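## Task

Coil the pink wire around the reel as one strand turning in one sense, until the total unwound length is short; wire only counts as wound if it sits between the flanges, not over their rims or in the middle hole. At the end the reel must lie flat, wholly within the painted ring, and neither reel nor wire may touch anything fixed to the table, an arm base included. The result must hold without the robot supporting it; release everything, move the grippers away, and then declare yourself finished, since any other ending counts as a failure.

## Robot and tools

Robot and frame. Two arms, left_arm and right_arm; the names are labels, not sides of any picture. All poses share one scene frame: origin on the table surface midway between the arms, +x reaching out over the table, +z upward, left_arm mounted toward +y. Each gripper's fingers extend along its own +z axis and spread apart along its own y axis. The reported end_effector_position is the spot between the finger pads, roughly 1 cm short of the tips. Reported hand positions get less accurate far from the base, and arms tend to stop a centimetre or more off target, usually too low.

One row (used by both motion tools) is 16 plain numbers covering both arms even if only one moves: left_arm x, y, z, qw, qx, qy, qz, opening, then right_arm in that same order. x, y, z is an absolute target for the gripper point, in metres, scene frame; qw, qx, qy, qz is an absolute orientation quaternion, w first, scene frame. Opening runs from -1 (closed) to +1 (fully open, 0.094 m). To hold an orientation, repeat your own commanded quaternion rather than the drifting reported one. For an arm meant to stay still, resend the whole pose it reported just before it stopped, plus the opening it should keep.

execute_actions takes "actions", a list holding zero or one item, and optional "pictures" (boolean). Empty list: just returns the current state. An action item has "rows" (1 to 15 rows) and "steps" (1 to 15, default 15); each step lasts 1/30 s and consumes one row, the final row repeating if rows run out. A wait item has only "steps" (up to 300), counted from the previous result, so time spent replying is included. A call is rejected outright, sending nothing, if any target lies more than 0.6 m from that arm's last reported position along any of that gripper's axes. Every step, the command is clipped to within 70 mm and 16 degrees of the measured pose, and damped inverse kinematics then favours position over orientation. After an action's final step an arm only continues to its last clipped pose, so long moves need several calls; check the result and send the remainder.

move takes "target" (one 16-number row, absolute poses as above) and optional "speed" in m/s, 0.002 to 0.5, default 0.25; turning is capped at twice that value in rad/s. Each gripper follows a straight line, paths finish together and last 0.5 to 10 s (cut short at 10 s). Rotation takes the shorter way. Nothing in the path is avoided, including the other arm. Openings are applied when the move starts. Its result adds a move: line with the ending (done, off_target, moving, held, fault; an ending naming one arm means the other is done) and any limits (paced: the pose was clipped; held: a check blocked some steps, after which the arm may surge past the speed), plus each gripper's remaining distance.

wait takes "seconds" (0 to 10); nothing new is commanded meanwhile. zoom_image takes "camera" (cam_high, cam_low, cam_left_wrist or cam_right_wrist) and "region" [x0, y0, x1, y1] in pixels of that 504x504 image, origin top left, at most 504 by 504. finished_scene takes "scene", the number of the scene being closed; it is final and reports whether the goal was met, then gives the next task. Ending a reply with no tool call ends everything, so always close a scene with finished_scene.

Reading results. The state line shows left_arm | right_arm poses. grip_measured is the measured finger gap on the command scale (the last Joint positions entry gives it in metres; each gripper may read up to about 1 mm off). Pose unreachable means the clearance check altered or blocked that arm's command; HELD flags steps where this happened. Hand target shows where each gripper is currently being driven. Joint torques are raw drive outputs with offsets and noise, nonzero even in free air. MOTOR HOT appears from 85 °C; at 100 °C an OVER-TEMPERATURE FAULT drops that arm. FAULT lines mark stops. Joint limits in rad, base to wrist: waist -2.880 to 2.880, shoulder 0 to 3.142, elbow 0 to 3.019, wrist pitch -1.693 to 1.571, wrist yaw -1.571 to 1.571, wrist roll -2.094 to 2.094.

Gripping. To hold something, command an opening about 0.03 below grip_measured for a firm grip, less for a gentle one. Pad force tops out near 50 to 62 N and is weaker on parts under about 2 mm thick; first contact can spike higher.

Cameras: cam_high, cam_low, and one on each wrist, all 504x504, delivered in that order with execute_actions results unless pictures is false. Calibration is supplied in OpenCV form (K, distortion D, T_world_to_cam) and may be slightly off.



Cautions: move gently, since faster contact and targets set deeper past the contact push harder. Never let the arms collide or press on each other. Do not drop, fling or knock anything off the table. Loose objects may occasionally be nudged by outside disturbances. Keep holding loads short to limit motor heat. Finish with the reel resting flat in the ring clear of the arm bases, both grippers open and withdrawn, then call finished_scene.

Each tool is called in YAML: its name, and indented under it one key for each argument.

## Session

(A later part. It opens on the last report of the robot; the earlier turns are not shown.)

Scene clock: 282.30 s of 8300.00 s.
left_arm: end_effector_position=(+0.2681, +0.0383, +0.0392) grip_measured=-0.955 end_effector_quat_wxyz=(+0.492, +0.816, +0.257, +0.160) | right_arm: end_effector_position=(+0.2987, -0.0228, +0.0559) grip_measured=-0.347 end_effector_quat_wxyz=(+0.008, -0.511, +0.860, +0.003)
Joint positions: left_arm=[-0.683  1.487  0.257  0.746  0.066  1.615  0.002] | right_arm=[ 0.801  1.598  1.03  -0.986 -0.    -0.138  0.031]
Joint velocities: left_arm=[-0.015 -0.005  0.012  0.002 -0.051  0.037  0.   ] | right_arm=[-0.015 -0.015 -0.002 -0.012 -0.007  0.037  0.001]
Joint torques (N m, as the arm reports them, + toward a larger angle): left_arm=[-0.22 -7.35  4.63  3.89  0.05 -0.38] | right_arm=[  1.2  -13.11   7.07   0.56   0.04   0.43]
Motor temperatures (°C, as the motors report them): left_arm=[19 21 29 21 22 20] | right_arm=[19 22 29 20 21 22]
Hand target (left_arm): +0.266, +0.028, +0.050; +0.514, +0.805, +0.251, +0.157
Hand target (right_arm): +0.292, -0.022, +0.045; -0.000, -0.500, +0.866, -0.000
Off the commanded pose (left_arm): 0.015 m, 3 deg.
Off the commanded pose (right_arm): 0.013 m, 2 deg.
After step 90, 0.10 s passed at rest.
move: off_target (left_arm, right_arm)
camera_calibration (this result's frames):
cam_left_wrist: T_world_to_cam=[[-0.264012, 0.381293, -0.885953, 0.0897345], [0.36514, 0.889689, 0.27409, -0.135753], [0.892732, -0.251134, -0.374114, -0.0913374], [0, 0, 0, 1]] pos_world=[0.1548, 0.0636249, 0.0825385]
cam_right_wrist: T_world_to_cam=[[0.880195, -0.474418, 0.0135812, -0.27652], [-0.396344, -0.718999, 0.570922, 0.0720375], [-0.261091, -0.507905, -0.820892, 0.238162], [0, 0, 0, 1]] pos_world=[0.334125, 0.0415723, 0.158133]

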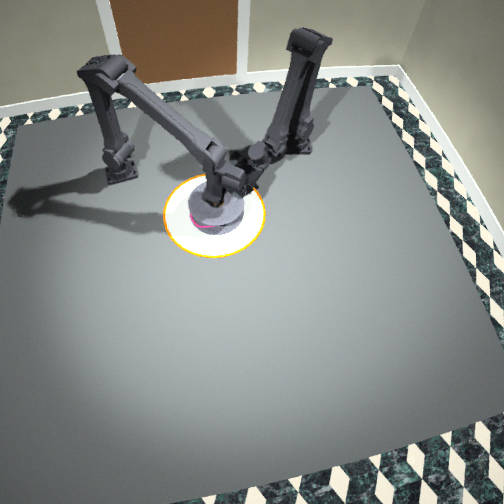

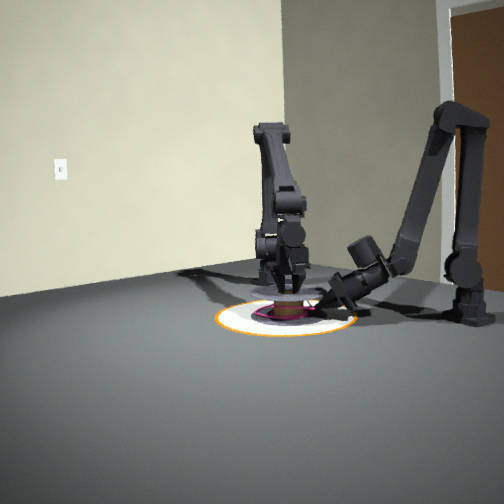

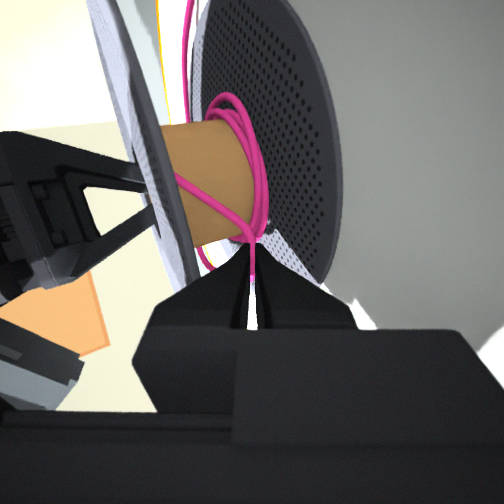

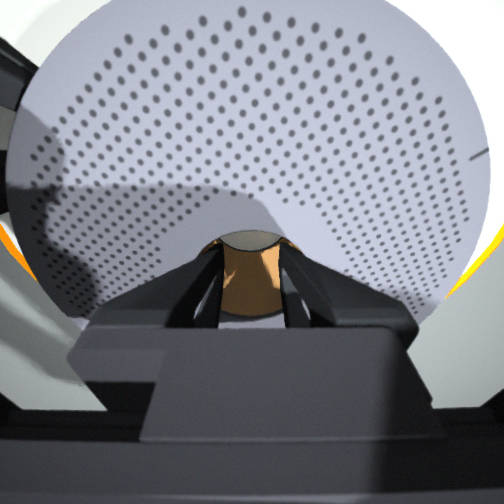

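move:
  target: [0.268,0.033,0.042,0.513,0.804,0.253,0.161,-0.8, 0.292,-0.022,0.045,0,-0.5,0.866,0,-0.3]
  speed: 0.05

move:
  target: [0.22,0.11,0.075,0.513,0.804,0.253,0.161,-0.8, 0.292,-0.022,0.045,0,-0.5,0.866,0,-0.3]
  speed: 0.05

zoom_image:
  camera: "cam_low"
  region: [200,230,420,370]

Scene clock: 286.27 s of 8300.00 s.
left_arm: end_effector_position=(+0.2680, +0.0386, +0.0358) grip_measured=-0.803 end_effector_quat_wxyz=(+0.498, +0.813, +0.256, +0.162) | right_arm: end_effector_position=(+0.2989, -0.0232, +0.0567) grip_measured=-0.334 end_effector_quat_wxyz=(+0.009, -0.506, +0.862, +0.002)
Joint positions: left_arm=[-0.683  1.522  0.25   0.801  0.066  1.614  0.009] | right_arm=[ 0.801  1.596  1.03  -0.987  0.003 -0.126  0.031]
Joint velocities: left_arm=[-0.005  0.015 -0.007 -0.002  0.022 -0.066  0.001] | right_arm=[-0.015 -0.005  0.012 -0.012  0.051  0.051  0.   ]
Joint torques (N m, as the arm reports them, + toward a larger angle): left_arm=[ 0.83 -7.34  3.9   3.62  0.21 -0.32] | right_arm=[  1.17 -12.97   7.07   0.62  -0.07   0.36]
Motor temperatures (°C, as the motors report them): left_arm=[19 21 29 21 22 20] | right_arm=[19 22 29 20 21 22]
Hand target (left_arm): +0.268, +0.033, +0.042; +0.513, +0.805, +0.253, +0.161
Hand target (right_arm): +0.292, -0.022, +0.045; -0.000, -0.500, +0.866, +0.000
Off the commanded pose (left_arm): 0.008 m, 2 deg.
Off the commanded pose (right_arm): 0.014 m, 1 deg.
After step 90, 0.23 s passed at rest.
move: off_target (right_arm)
camera_calibration (this result's frames):
cam_left_wrist: T_world_to_cam=[[-0.256531, 0.37169, -0.89221, 0.0851686], [0.362344, 0.892762, 0.267738, -0.134128], [0.896046, -0.254604, -0.363701, -0.0935841], [0, 0, 0, 1]] pos_world=[0.154304, 0.0642607, 0.0778627]
cam_right_wrist: T_world_to_cam=[[0.874835, -0.484152, 0.0161439, -0.275734], [-0.405705, -0.714061, 0.570544, 0.0743708], [-0.264702, -0.505681, -0.821109, 0.239814], [0, 0, 0, 1]] pos_world=[0.334874, 0.0408774, 0.158933]

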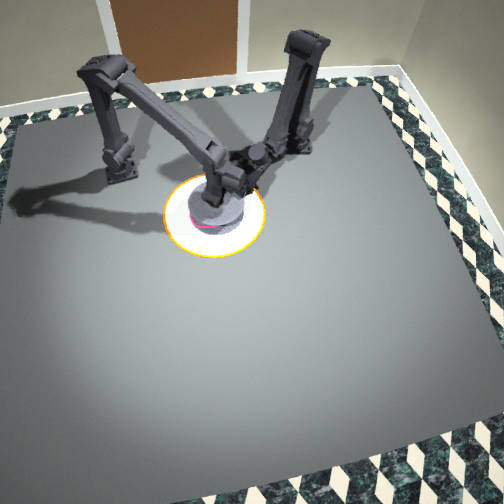

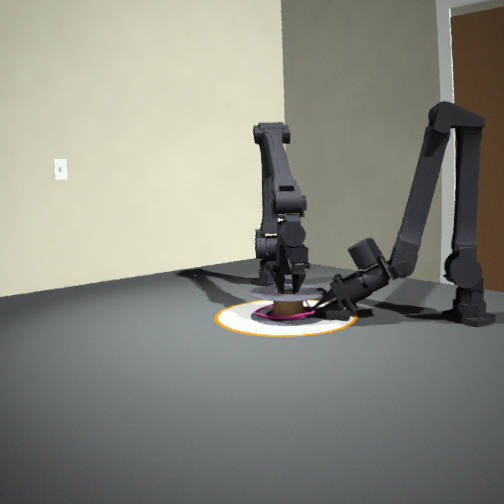

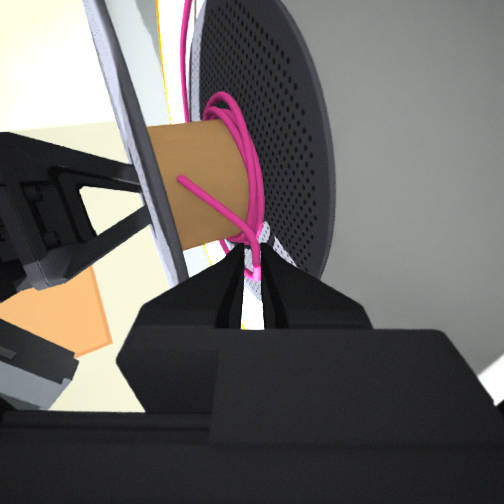

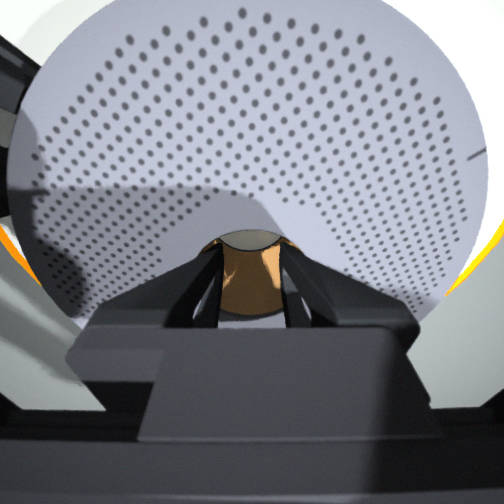

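Scene clock: 288.47 s of 8300.00 s.
left_arm: end_effector_position=(+0.2210, +0.1052, +0.0837) grip_measured=-0.803 end_effector_quat_wxyz=(+0.525, +0.797, +0.252, +0.160) | right_arm: end_effector_position=(+0.2990, -0.0232, +0.0568) grip_measured=-0.334 end_effector_quat_wxyz=(+0.009, -0.502, +0.865, +0.002)
Joint positions: left_arm=[-0.626  0.94   0.06   0.466  0.135  1.62   0.009] | right_arm=[ 0.801  1.596  1.03  -0.987  0.003 -0.117  0.031]
Joint velocities: left_arm=[-0.015  0.005 -0.002 -0.022 -0.007 -0.007 -0.   ] | right_arm=[-0.015 -0.024 -0.012 -0.007  0.037 -0.022 -0.001]
Joint torques (N m, as the arm reports them, + toward a larger angle): left_arm=[ 2.42 -1.67  6.13  0.98  0.16 -0.02] | right_arm=[  1.19 -12.94   7.06   0.61  -0.05   0.25]
Motor temperatures (°C, as the motors report them): left_arm=[19 21 28 21 22 20] | right_arm=[19 22 29 20 21 22]
Hand target (left_arm): +0.220, +0.111, +0.076; +0.513, +0.804, +0.253, +0.161
Hand target (right_arm): +0.292, -0.022, +0.045; +0.000, -0.500, +0.866, -0.000
Off the commanded pose (left_arm): 0.010 m, 2 deg.
Off the commanded pose (right_arm): 0.014 m, 1 deg.
move: off_target (right_arm)
camera_calibration (this result's frames):
cam_left_wrist: T_world_to_cam=[[-0.236246, 0.320363, -0.917363, 0.0941829], [0.364833, 0.90426, 0.221833, -0.187375], [0.900602, -0.282277, -0.330507, -0.0179489], [0, 0, 0, 1]] pos_world=[0.106776, 0.134196, 0.122034]
cam_right_wrist: T_world_to_cam=[[0.870365, -0.492147, 0.0160341, -0.274583], [-0.412289, -0.710558, 0.570197, 0.076375], [-0.269228, -0.50289, -0.821351, 0.241388], [0, 0, 0, 1]] pos_world=[0.335464, 0.0405252, 0.159118]

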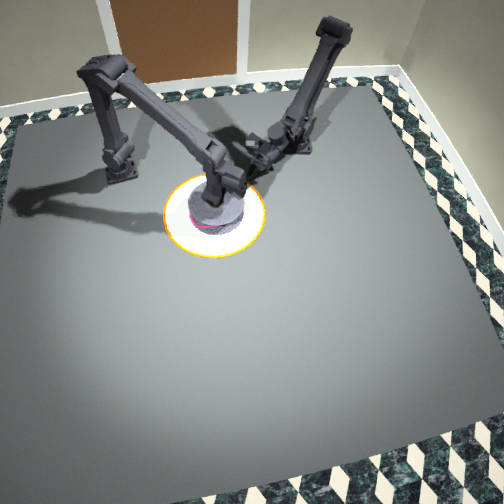

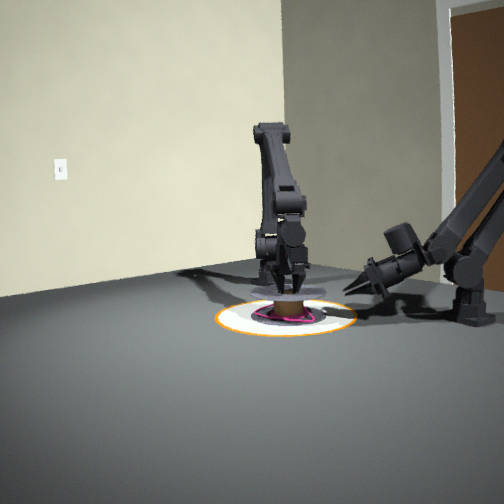

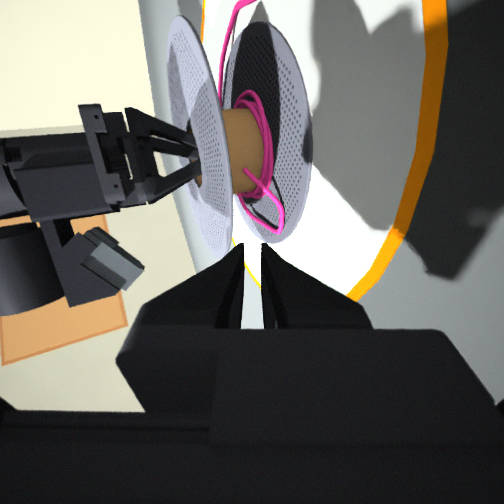

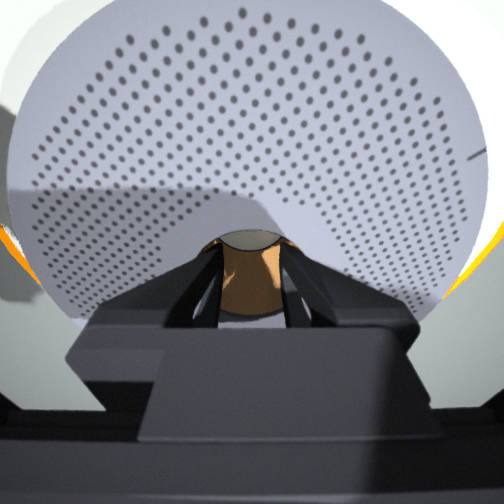

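Region (200, 230, 420, 370) of cam_low's 504x504 image, scaled by 2.291, with more detail than that image has; it fills the top 321 rows of this view, and the rest is white.

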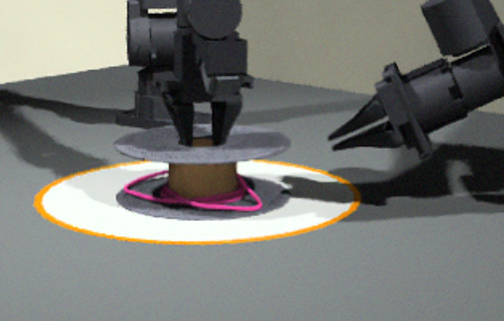

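Hook end is inside. Rotate ccw to retighten the tail.

move:
  target: [0.22,0.11,0.075,0.513,0.804,0.253,0.161,-0.8, 0.292,-0.022,0.045,0,-0.985,0.174,0,-0.3]
  speed: 0.15

move:
  target: [0.22,0.11,0.075,0.513,0.804,0.253,0.161,-0.8, 0.292,-0.022,0.048,0,-0.985,0.174,0,-1]
  speed: 0.15

move:
  target: [0.22,0.11,0.075,0.513,0.804,0.253,0.161,-0.8, 0.292,-0.022,0.048,0,-0.42,0.906,0,-1]
  speed: 0.35

move:
  target: [0.22,0.11,0.075,0.513,0.804,0.253,0.161,-0.8, 0.292,-0.022,0.048,0,0.5,0.866,0,-1]
  speed: 0.35

move:
  target: [0.22,0.11,0.075,0.513,0.804,0.253,0.161,-0.8, 0.292,-0.022,0.048,0,0.5,0.866,0,-0.28]
  speed: 0.35

move:
  target: [0.22,0.11,0.075,0.513,0.804,0.253,0.161,-0.8, 0.292,-0.022,0.046,0,-0.42,0.906,0,-0.28]
  speed: 0.15

zoom_image:
  camera: "cam_low"
  region: [200,230,420,370]

zoom_image:
  camera: "cam_high"
  region: [150,150,290,270]

Scene clock: 301.33 s of 8300.00 s.
left_arm: end_effector_position=(+0.2208, +0.1055, +0.0819) grip_measured=-0.803 end_effector_quat_wxyz=(+0.522, +0.799, +0.253, +0.159) | right_arm: end_effector_position=(+0.2981, -0.0226, +0.0568) grip_measured=-0.329 end_effector_quat_wxyz=(-0.009, +0.981, -0.193, +0.002)
Joint positions: left_arm=[-0.626  0.945  0.06   0.465  0.135  1.621  0.009] | right_arm=[ 0.801  1.596  1.03  -0.987 -0.003 -1.819  0.032]
Joint velocities: left_arm=[-0.015 -0.005 -0.027  0.012  0.007  0.007  0.001] | right_arm=[ 0.015 -0.005 -0.012 -0.012 -0.007  0.022  0.002]
Joint torques (N m, as the arm reports them, + toward a larger angle): left_arm=[ 2.   -0.62  6.25  1.76 -0.01 -0.07] | right_arm=[  1.19 -12.8    6.98   0.5    0.07  -0.18]
Motor temperatures (°C, as the motors report them): left_arm=[19 21 29 21 22 20] | right_arm=[19 22 29 20 21 22]
Hand target (left_arm): +0.220, +0.110, +0.075; +0.513, +0.804, +0.253, +0.161
Hand target (right_arm): +0.292, -0.022, +0.045; +0.000, +0.985, -0.174, -0.000
Off the commanded pose (left_arm): 0.008 m, 1 deg.
Off the commanded pose (right_arm): 0.013 m, 2 deg.
After step 90, 3.63 s passed at rest.
move: off_target (right_arm)
camera_calibration (this result's frames):
cam_left_wrist: T_world_to_cam=[[-0.239668, 0.325147, -0.914789, 0.0923992], [0.365969, 0.903, 0.225075, -0.187514], [0.899236, -0.280841, -0.335414, -0.0176805], [0, 0, 0, 1]] pos_world=[0.106668, 0.134317, 0.1208]
cam_right_wrist: T_world_to_cam=[[0.373863, 0.927017, 0.0294107, -0.094234], [0.745444, -0.319201, 0.58517, -0.260678], [0.551851, -0.19685, -0.810377, 0.00298849], [0, 0, 0, 1]] pos_world=[0.227902, 0.00473637, 0.157734]

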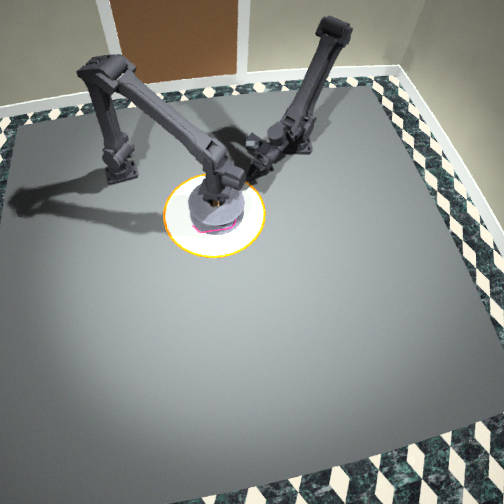

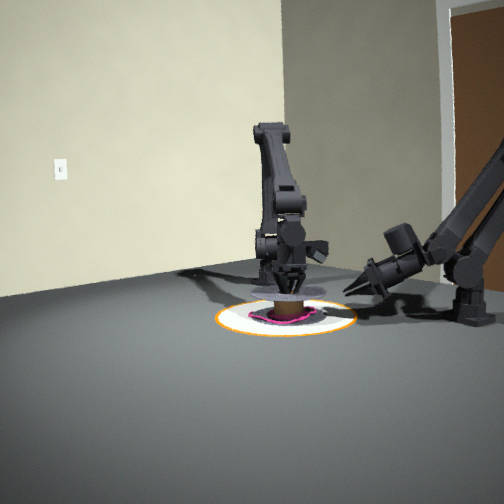

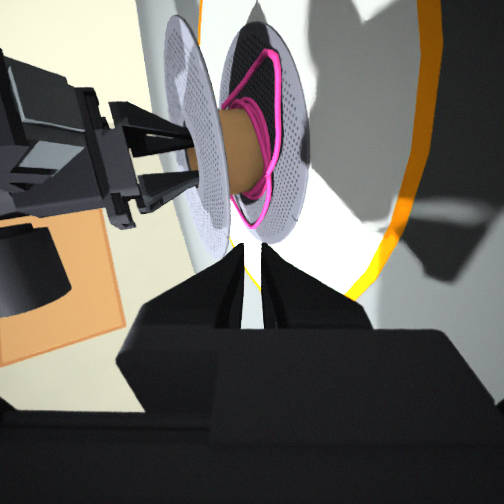

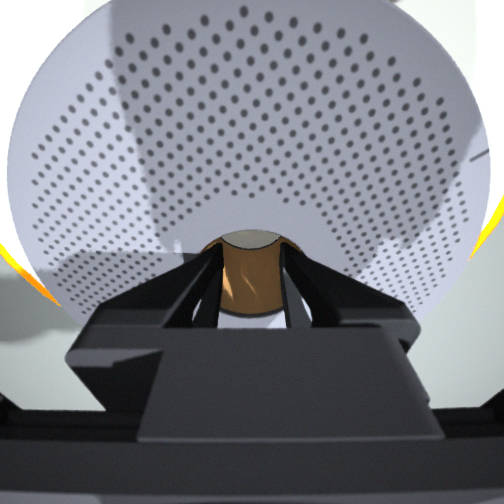

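Scene clock: 302.03 s of 8300.00 s.
left_arm: end_effector_position=(+0.2208, +0.1055, +0.0819) grip_measured=-0.803 end_effector_quat_wxyz=(+0.522, +0.799, +0.253, +0.159) | right_arm: end_effector_position=(+0.2982, -0.0227, +0.0568) grip_measured=-0.996 end_effector_quat_wxyz=(-0.009, +0.982, -0.186, +0.003)
Joint positions: left_arm=[-0.626  0.945  0.06   0.465  0.135  1.621  0.009] | right_arm=[ 0.801  1.596  1.03  -0.987 -0.003 -1.832  0.   ]
Joint velocities: left_arm=[ 0.005 -0.005  0.017 -0.012 -0.022 -0.022 -0.001] | right_arm=[ 0.005 -0.005  0.002  0.007  0.037  0.081  0.   ]
Joint torques (N m, as the arm reports them, + toward a larger angle): left_arm=[ 2.1  -0.69  6.24  1.73  0.   -0.07] | right_arm=[  1.19 -13.05   7.21   0.21   0.06  -0.05]
Motor temperatures (°C, as the motors report them): left_arm=[19 21 29 21 22 20] | right_arm=[19 22 29 20 21 22]
Hand target (left_arm): +0.220, +0.110, +0.075; +0.513, +0.804, +0.253, +0.161
Hand target (right_arm): +0.292, -0.022, +0.048; +0.000, +0.985, -0.174, -0.000
Off the commanded pose (left_arm): 0.008 m, 1 deg.
Off the commanded pose (right_arm): 0.011 m, 2 deg.
move: off_target (right_arm)
camera_calibration (this result's frames):
cam_left_wrist: T_world_to_cam=[[-0.239668, 0.325147, -0.914789, 0.0923992], [0.365969, 0.903, 0.225075, -0.187514], [0.899236, -0.280841, -0.335414, -0.0176805], [0, 0, 0, 1]] pos_world=[0.106668, 0.134317, 0.1208]
cam_right_wrist: T_world_to_cam=[[0.361799, 0.931799, 0.0291945, -0.0904828], [0.749032, -0.309193, 0.585961, -0.261669], [0.555025, -0.190133, -0.809813, 0.00208819], [0, 0, 0, 1]] pos_world=[0.227576, 0.0038025, 0.157661]

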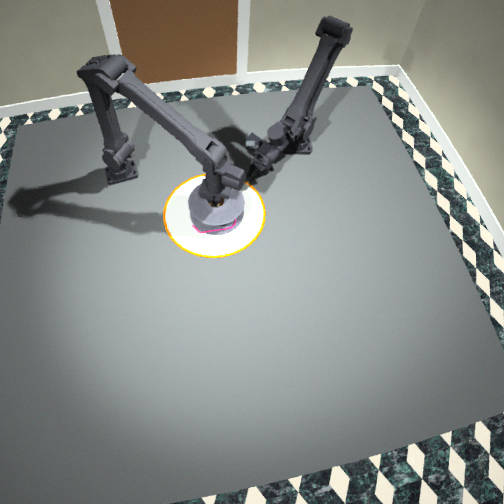

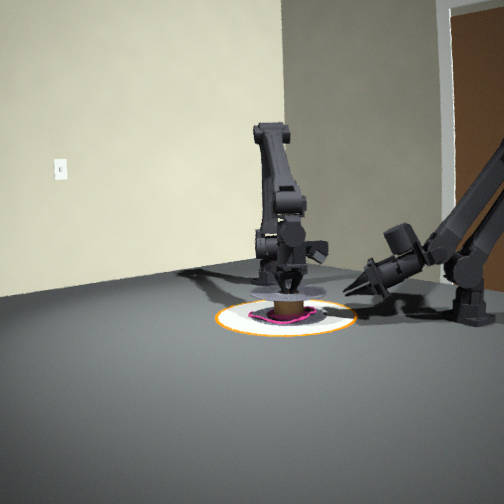

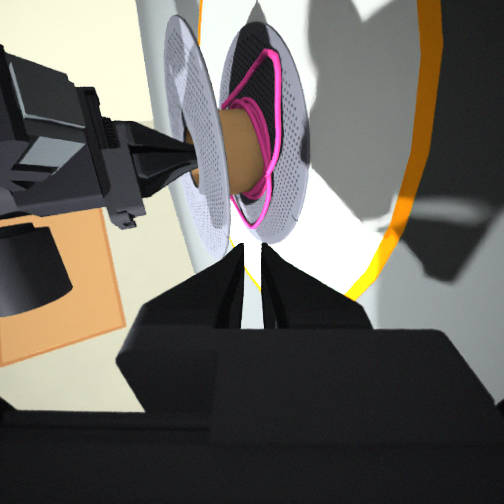

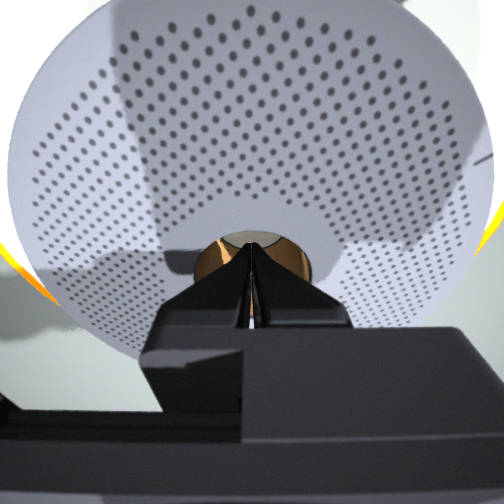

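Scene clock: 305.40 s of 8300.00 s.
left_arm: end_effector_position=(+0.2208, +0.1055, +0.0819) grip_measured=-0.803 end_effector_quat_wxyz=(+0.522, +0.799, +0.253, +0.159) | right_arm: end_effector_position=(+0.2984, -0.0228, +0.0568) grip_measured=-0.996 end_effector_quat_wxyz=(+0.007, -0.420, +0.907, +0.005)
Joint positions: left_arm=[-0.626  0.945  0.06   0.465  0.135  1.621  0.009] | right_arm=[ 0.801  1.596  1.03  -0.987 -0.002  0.068  0.   ]
Joint velocities: left_arm=[-0.005 -0.005  0.007 -0.017 -0.037  0.007 -0.   ] | right_arm=[ 0.015 -0.015  0.012 -0.007 -0.007  0.051  0.   ]
Joint torques (N m, as the arm reports them, + toward a larger angle): left_arm=[ 2.04 -0.68  6.23  1.74  0.   -0.07] | right_arm=[  1.19 -13.32   7.39   0.31   0.11   0.15]
Motor temperatures (°C, as the motors report them): left_arm=[19 21 29 21 21 20] | right_arm=[19 22 29 20 21 22]
Hand target (left_arm): +0.220, +0.110, +0.075; +0.513, +0.804, +0.253, +0.161
Hand target (right_arm): +0.292, -0.022, +0.048; -0.000, -0.421, +0.907, +0.000
Off the commanded pose (left_arm): 0.008 m, 1 deg.
Off the commanded pose (right_arm): 0.011 m, 1 deg.
move: off_target (right_arm)
camera_calibration (this result's frames):
cam_left_wrist: T_world_to_cam=[[-0.239668, 0.325147, -0.914789, 0.0923992], [0.365969, 0.903, 0.225075, -0.187514], [0.899236, -0.280841, -0.335414, -0.0176805], [0, 0, 0, 1]] pos_world=[0.106668, 0.134317, 0.1208]
cam_right_wrist: T_world_to_cam=[[0.764863, -0.644136, 0.00855166, -0.245425], [-0.532994, -0.625323, 0.569989, 0.11441], [-0.361803, -0.440522, -0.821608, 0.270505], [0, 0, 0, 1]] pos_world=[0.346566, 0.0326189, 0.159135]

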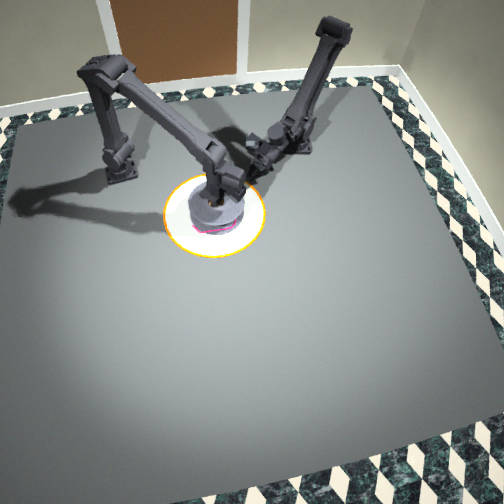

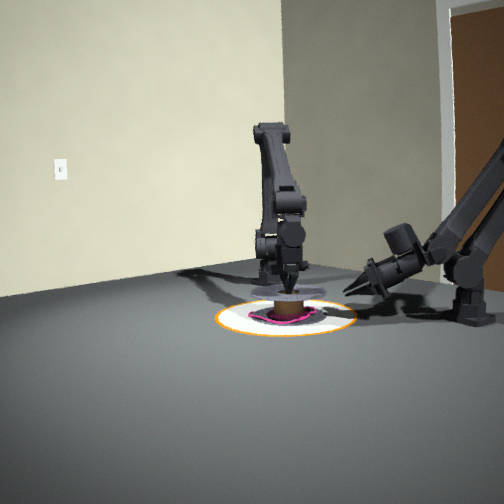

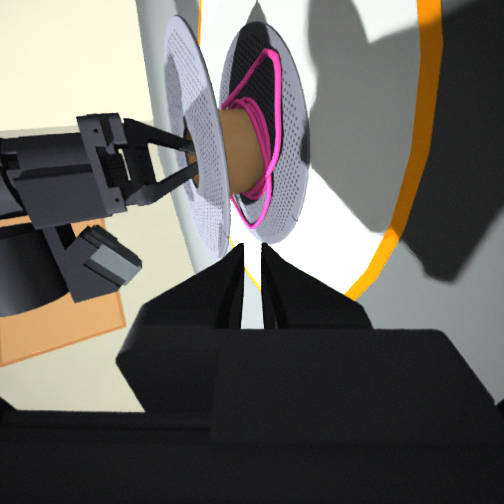

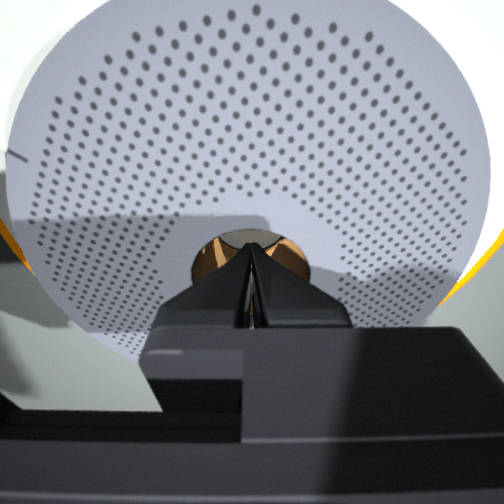

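Scene clock: 308.77 s of 8300.00 s.
left_arm: end_effector_position=(+0.2208, +0.1055, +0.0819) grip_measured=-0.803 end_effector_quat_wxyz=(+0.522, +0.799, +0.253, +0.159) | right_arm: end_effector_position=(+0.2985, -0.0229, +0.0568) grip_measured=-0.996 end_effector_quat_wxyz=(+0.001, +0.500, +0.866, +0.009)
Joint positions: left_arm=[-0.626  0.945  0.06   0.465  0.135  1.621  0.009] | right_arm=[ 0.801  1.596  1.03  -0.987 -0.001  1.983  0.   ]
Joint velocities: left_arm=[ 0.005 -0.005  0.007 -0.007  0.022 -0.037 -0.002] | right_arm=[-0.015 -0.005 -0.012 -0.002 -0.022  0.037 -0.001]
Joint torques (N m, as the arm reports them, + toward a larger angle): left_arm=[ 2.02 -0.66  6.24  1.73  0.   -0.06] | right_arm=[  1.2  -13.14   7.27   0.18   0.16   0.18]
Motor temperatures (°C, as the motors report them): left_arm=[19 21 29 21 21 20] | right_arm=[19 22 29 20 21 22]
Hand target (left_arm): +0.220, +0.110, +0.075; +0.513, +0.804, +0.253, +0.161
Hand target (right_arm): +0.292, -0.022, +0.048; +0.000, +0.500, +0.866, -0.000
Off the commanded pose (left_arm): 0.008 m, 1 deg.
Off the commanded pose (right_arm): 0.011 m, 1 deg.
move: off_target (right_arm)
camera_calibration (this result's frames):
cam_left_wrist: T_world_to_cam=[[-0.239668, 0.325147, -0.914789, 0.0923992], [0.365969, 0.903, 0.225075, -0.187514], [0.899236, -0.280841, -0.335414, -0.0176805], [0, 0, 0, 1]] pos_world=[0.106668, 0.134317, 0.1208]
cam_right_wrist: T_world_to_cam=[[-0.864191, -0.503141, -0.00488067, 0.244675], [-0.408432, 0.695788, 0.590816, 0.106254], [-0.293868, 0.512571, -0.806792, 0.271176], [0, 0, 0, 1]] pos_world=[0.334533, -0.0898211, 0.1572]

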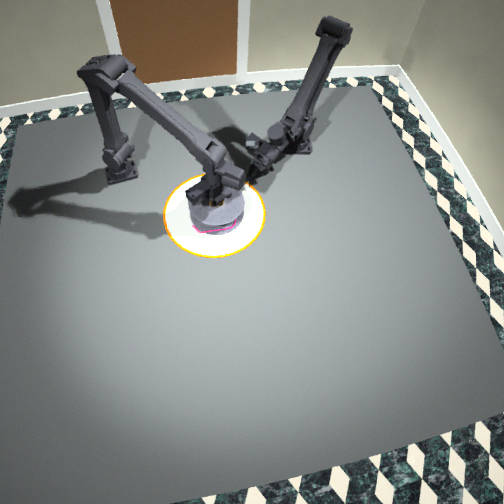

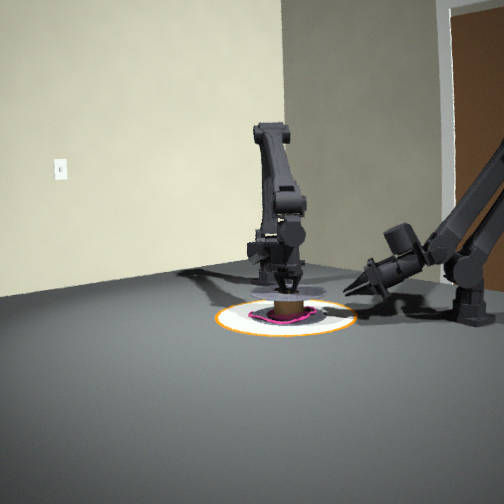

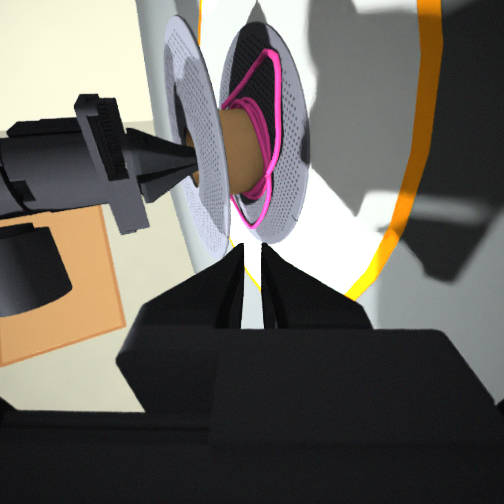

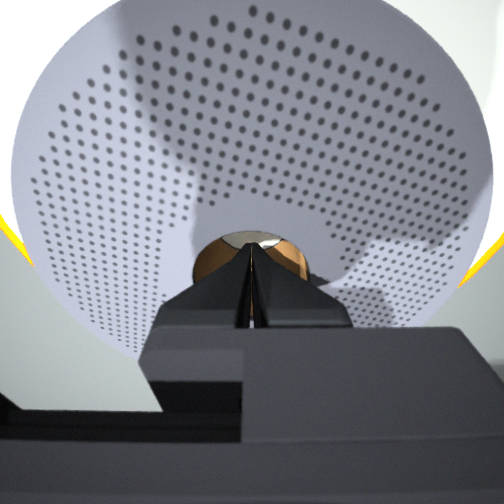

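Scene clock: 309.47 s of 8300.00 s.
left_arm: end_effector_position=(+0.2208, +0.1055, +0.0819) grip_measured=-0.803 end_effector_quat_wxyz=(+0.522, +0.799, +0.253, +0.159) | right_arm: end_effector_position=(+0.2985, -0.0227, +0.0575) grip_measured=-0.321 end_effector_quat_wxyz=(+0.001, +0.501, +0.866, +0.010)
Joint positions: left_arm=[-0.626  0.945  0.06   0.465  0.135  1.621  0.009] | right_arm=[ 0.801  1.594  1.03  -0.987 -0.001  1.983  0.032]
Joint velocities: left_arm=[-0.005 -0.015 -0.002 -0.012 -0.051 -0.066  0.001] | right_arm=[ 0.024 -0.015  0.012  0.007 -0.007  0.037 -0.   ]
Joint torques (N m, as the arm reports them, + toward a larger angle): left_arm=[ 2.03 -0.66  6.24  1.75  0.   -0.07] | right_arm=[  1.19 -13.07   7.28   0.19   0.17   0.19]
Motor temperatures (°C, as the motors report them): left_arm=[19 21 29 21 21 20] | right_arm=[19 22 29 20 21 22]
Hand target (left_arm): +0.220, +0.110, +0.075; +0.513, +0.804, +0.253, +0.161
Hand target (right_arm): +0.292, -0.022, +0.048; +0.000, +0.500, +0.866, +0.000
Off the commanded pose (left_arm): 0.008 m, 1 deg.
Off the commanded pose (right_arm): 0.011 m, 1 deg.
move: off_target (right_arm)
camera_calibration (this result's frames):
cam_left_wrist: T_world_to_cam=[[-0.239668, 0.325147, -0.914789, 0.0923992], [0.365969, 0.903, 0.225075, -0.187514], [0.899236, -0.280841, -0.335414, -0.0176805], [0, 0, 0, 1]] pos_world=[0.106668, 0.134317, 0.1208]
cam_right_wrist: T_world_to_cam=[[-0.864567, -0.50248, -0.00612358, 0.244953], [-0.408253, 0.695232, 0.591593, 0.105695], [-0.293006, 0.513972, -0.806214, 0.271353], [0, 0, 0, 1]] pos_world=[0.334437, -0.0898659, 0.15774]

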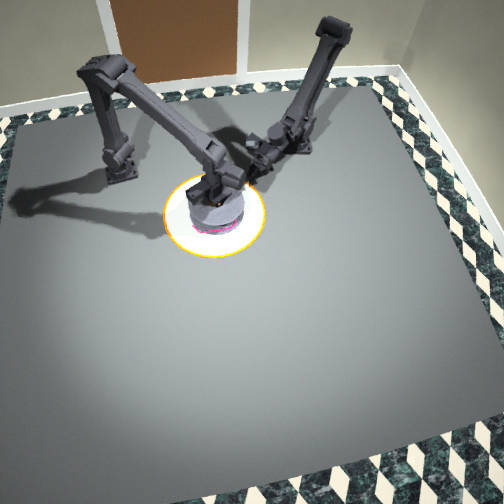

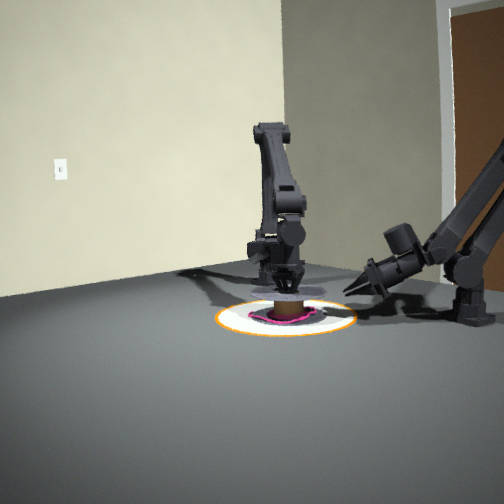

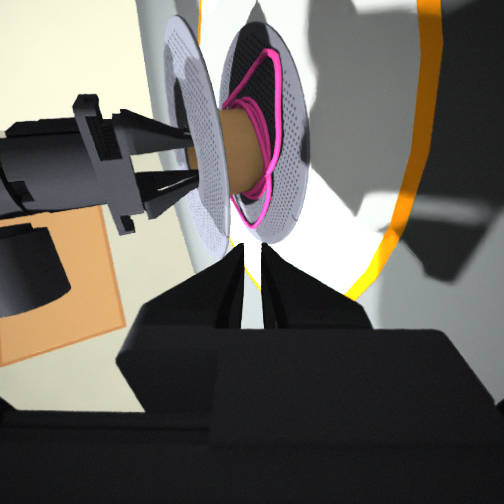

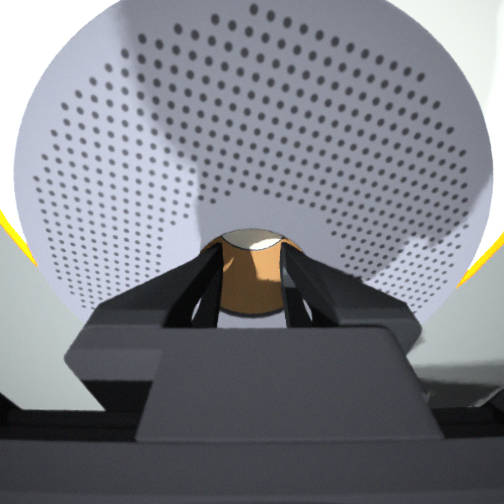

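Scene clock: 316.30 s of 8300.00 s.
left_arm: end_effector_position=(+0.2208, +0.1055, +0.0819) grip_measured=-0.803 end_effector_quat_wxyz=(+0.522, +0.799, +0.253, +0.159) | right_arm: end_effector_position=(+0.2979, -0.0223, +0.0575) grip_measured=-0.312 end_effector_quat_wxyz=(+0.007, -0.402, +0.915, +0.007)
Joint positions: left_arm=[-0.626  0.945  0.06   0.465  0.135  1.621  0.009] | right_arm=[ 0.801  1.594  1.03  -0.987 -0.005  0.107  0.032]
Joint velocities: left_arm=[-0.005 -0.005 -0.007  0.007  0.037 -0.007 -0.001] | right_arm=[ 0.005 -0.005 -0.007 -0.012  0.051  0.007  0.   ]
Joint torques (N m, as the arm reports them, + toward a larger angle): left_arm=[ 2.02 -0.63  6.25  1.73  0.   -0.07] | right_arm=[  1.2  -12.9    7.2    0.5    0.24  -0.19]
Motor temperatures (°C, as the motors report them): left_arm=[19 21 29 20 21 20] | right_arm=[19 22 29 20 21 22]
Hand target (left_arm): +0.220, +0.110, +0.075; +0.513, +0.804, +0.253, +0.161
Hand target (right_arm): +0.292, -0.022, +0.046; -0.000, -0.420, +0.907, +0.000
Off the commanded pose (left_arm): 0.008 m, 1 deg.
Off the commanded pose (right_arm): 0.013 m, 3 deg.
move: off_target (right_arm)
camera_calibration (this result's frames):
cam_left_wrist: T_world_to_cam=[[-0.239668, 0.325147, -0.914789, 0.0923992], [0.365969, 0.903, 0.225075, -0.187514], [0.899236, -0.280841, -0.335414, -0.0176805], [0, 0, 0, 1]] pos_world=[0.106668, 0.134317, 0.1208]
cam_right_wrist: T_world_to_cam=[[0.739553, -0.673087, 0.0039197, -0.237608], [-0.555075, -0.606574, 0.569175, 0.121154], [-0.380726, -0.423111, -0.822207, 0.277118], [0, 0, 0, 1]] pos_world=[0.34848, 0.0308094, 0.159822]

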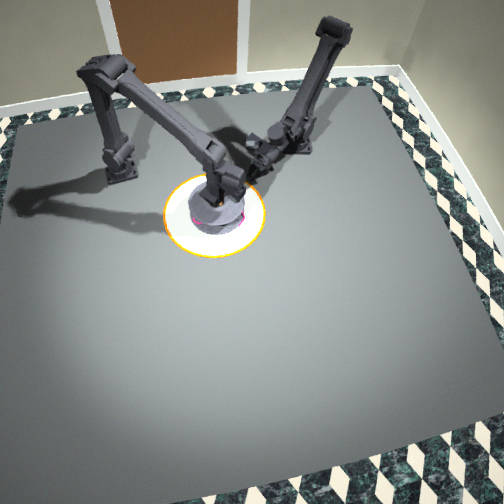

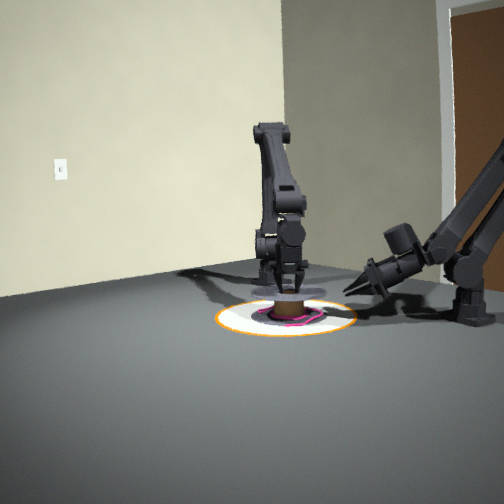

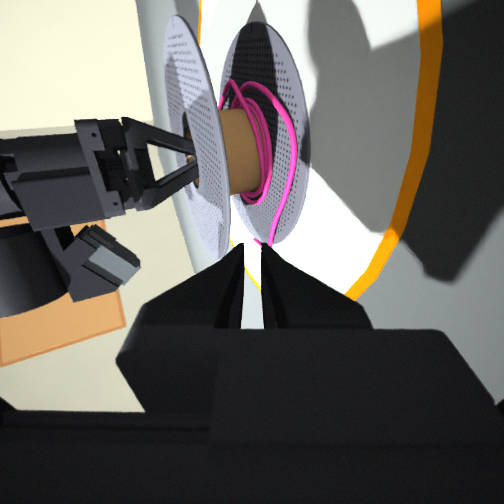

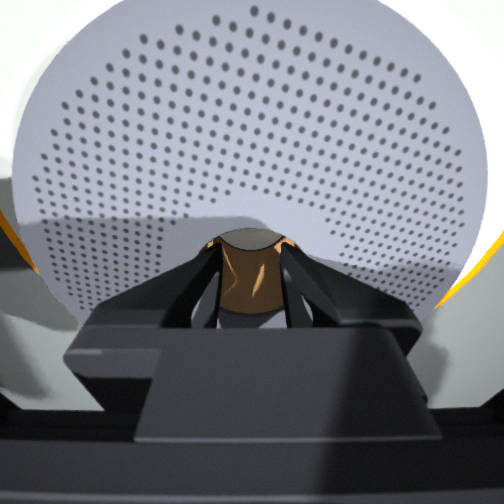

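Region (200, 230, 420, 370) of cam_low's 504x504 image, scaled by 2.291, with more detail than that image has; it fills the top 321 rows of this view, and the rest is white.

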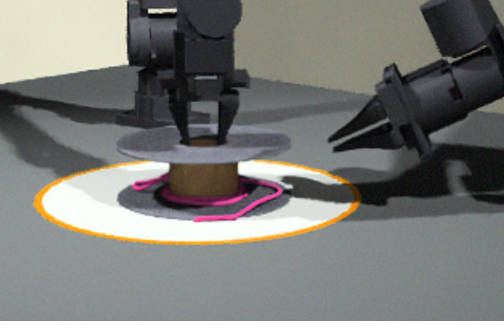

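Region (150, 150, 290, 270) of cam_high's 504x504 image, scaled by 3.600, with more detail than that image has; it fills the top 432 rows of this view, and the rest is white.

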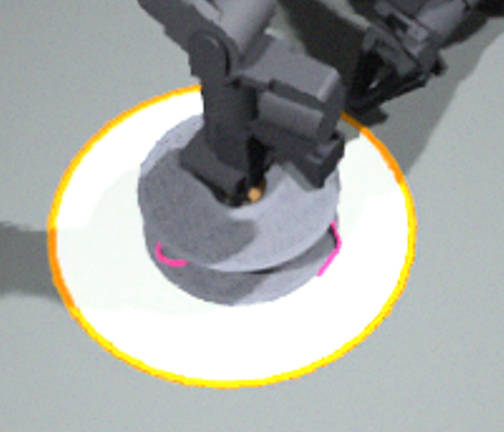

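move:
  target: [0.240,0.062,0.034,0.513,0.804,0.253,0.161,-1, 0.292,-0.022,0.046,0,-0.42,0.906,0,-0.28]
  speed: 0.06

zoom_image:
  camera: "cam_low"
  region: [200,230,420,370]

Scene clock: 323.13 s of 8300.00 s.
left_arm: end_effector_position=(+0.2353, +0.0726, +0.0229) grip_measured=-0.988 end_effector_quat_wxyz=(+0.496, +0.815, +0.255, +0.159) | right_arm: end_effector_position=(+0.2979, -0.0223, +0.0578) grip_measured=-0.312 end_effector_quat_wxyz=(+0.007, -0.405, +0.914, +0.007)
Joint positions: left_arm=[-0.696  1.523  0.125  0.921  0.059  1.608  0.001] | right_arm=[ 0.801  1.594  1.03  -0.987 -0.005  0.101  0.032]
Joint velocities: left_arm=[-0.015 -0.005 -0.002  0.032 -0.022 -0.125  0.   ] | right_arm=[-0.005  0.005 -0.007 -0.002 -0.022  0.022  0.   ]
Joint torques (N m, as the arm reports them, + toward a larger angle): left_arm=[ 0.4  -5.53  4.39  3.05 -0.15 -0.37] | right_arm=[  1.2  -12.83   7.19   0.51   0.24  -0.18]
Motor temperatures (°C, as the motors report them): left_arm=[19 21 29 21 21 20] | right_arm=[19 22 29 20 21 22]
Hand target (left_arm): +0.240, +0.061, +0.032; +0.513, +0.804, +0.254, +0.160
Hand target (right_arm): +0.292, -0.022, +0.046; -0.000, -0.420, +0.907, +0.000
Off the commanded pose (left_arm): 0.016 m, 2 deg.
Off the commanded pose (right_arm): 0.013 m, 2 deg.
After step 90, 2.37 s passed at rest.
move: off_target (left_arm, right_arm)
camera_calibration (this result's frames):
cam_left_wrist: T_world_to_cam=[[-0.260147, 0.3764, -0.889183, 0.0531289], [0.367707, 0.89012, 0.269217, -0.150338], [0.892813, -0.256923, -0.369967, -0.0591667], [0, 0, 0, 1]] pos_world=[0.121926, 0.0986198, 0.0658251]
cam_right_wrist: T_world_to_cam=[[0.743134, -0.66913, 0.00394599, -0.238584], [-0.552143, -0.609856, 0.568518, 0.120115], [-0.378006, -0.424664, -0.822661, 0.276584], [0, 0, 0, 1]] pos_world=[0.348172, 0.0310645, 0.160189]

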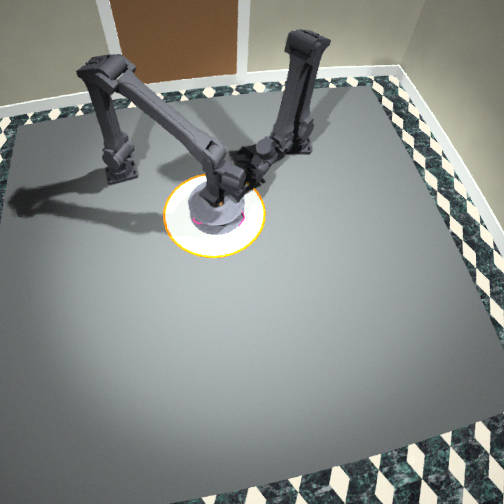

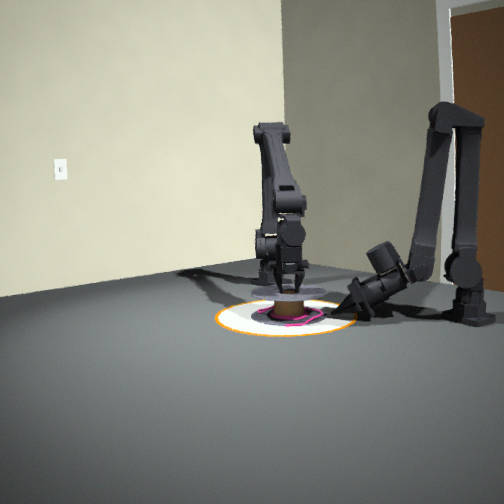

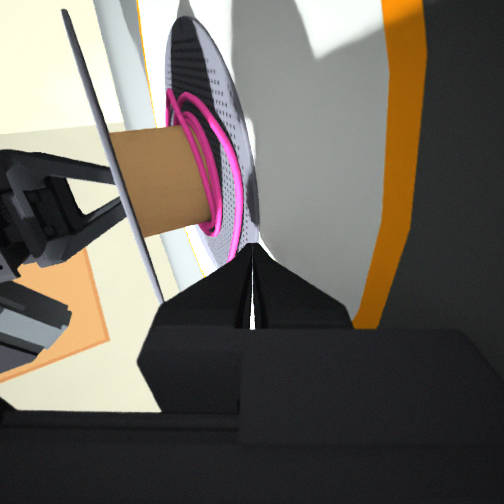

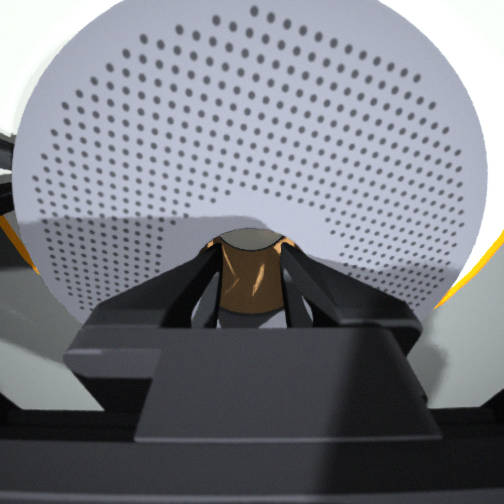

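Region (200, 230, 420, 370) of cam_low's 504x504 image, scaled by 2.291, with more detail than that image has; it fills the top 321 rows of this view, and the rest is white.

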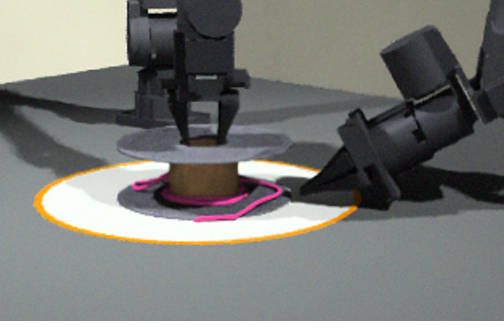

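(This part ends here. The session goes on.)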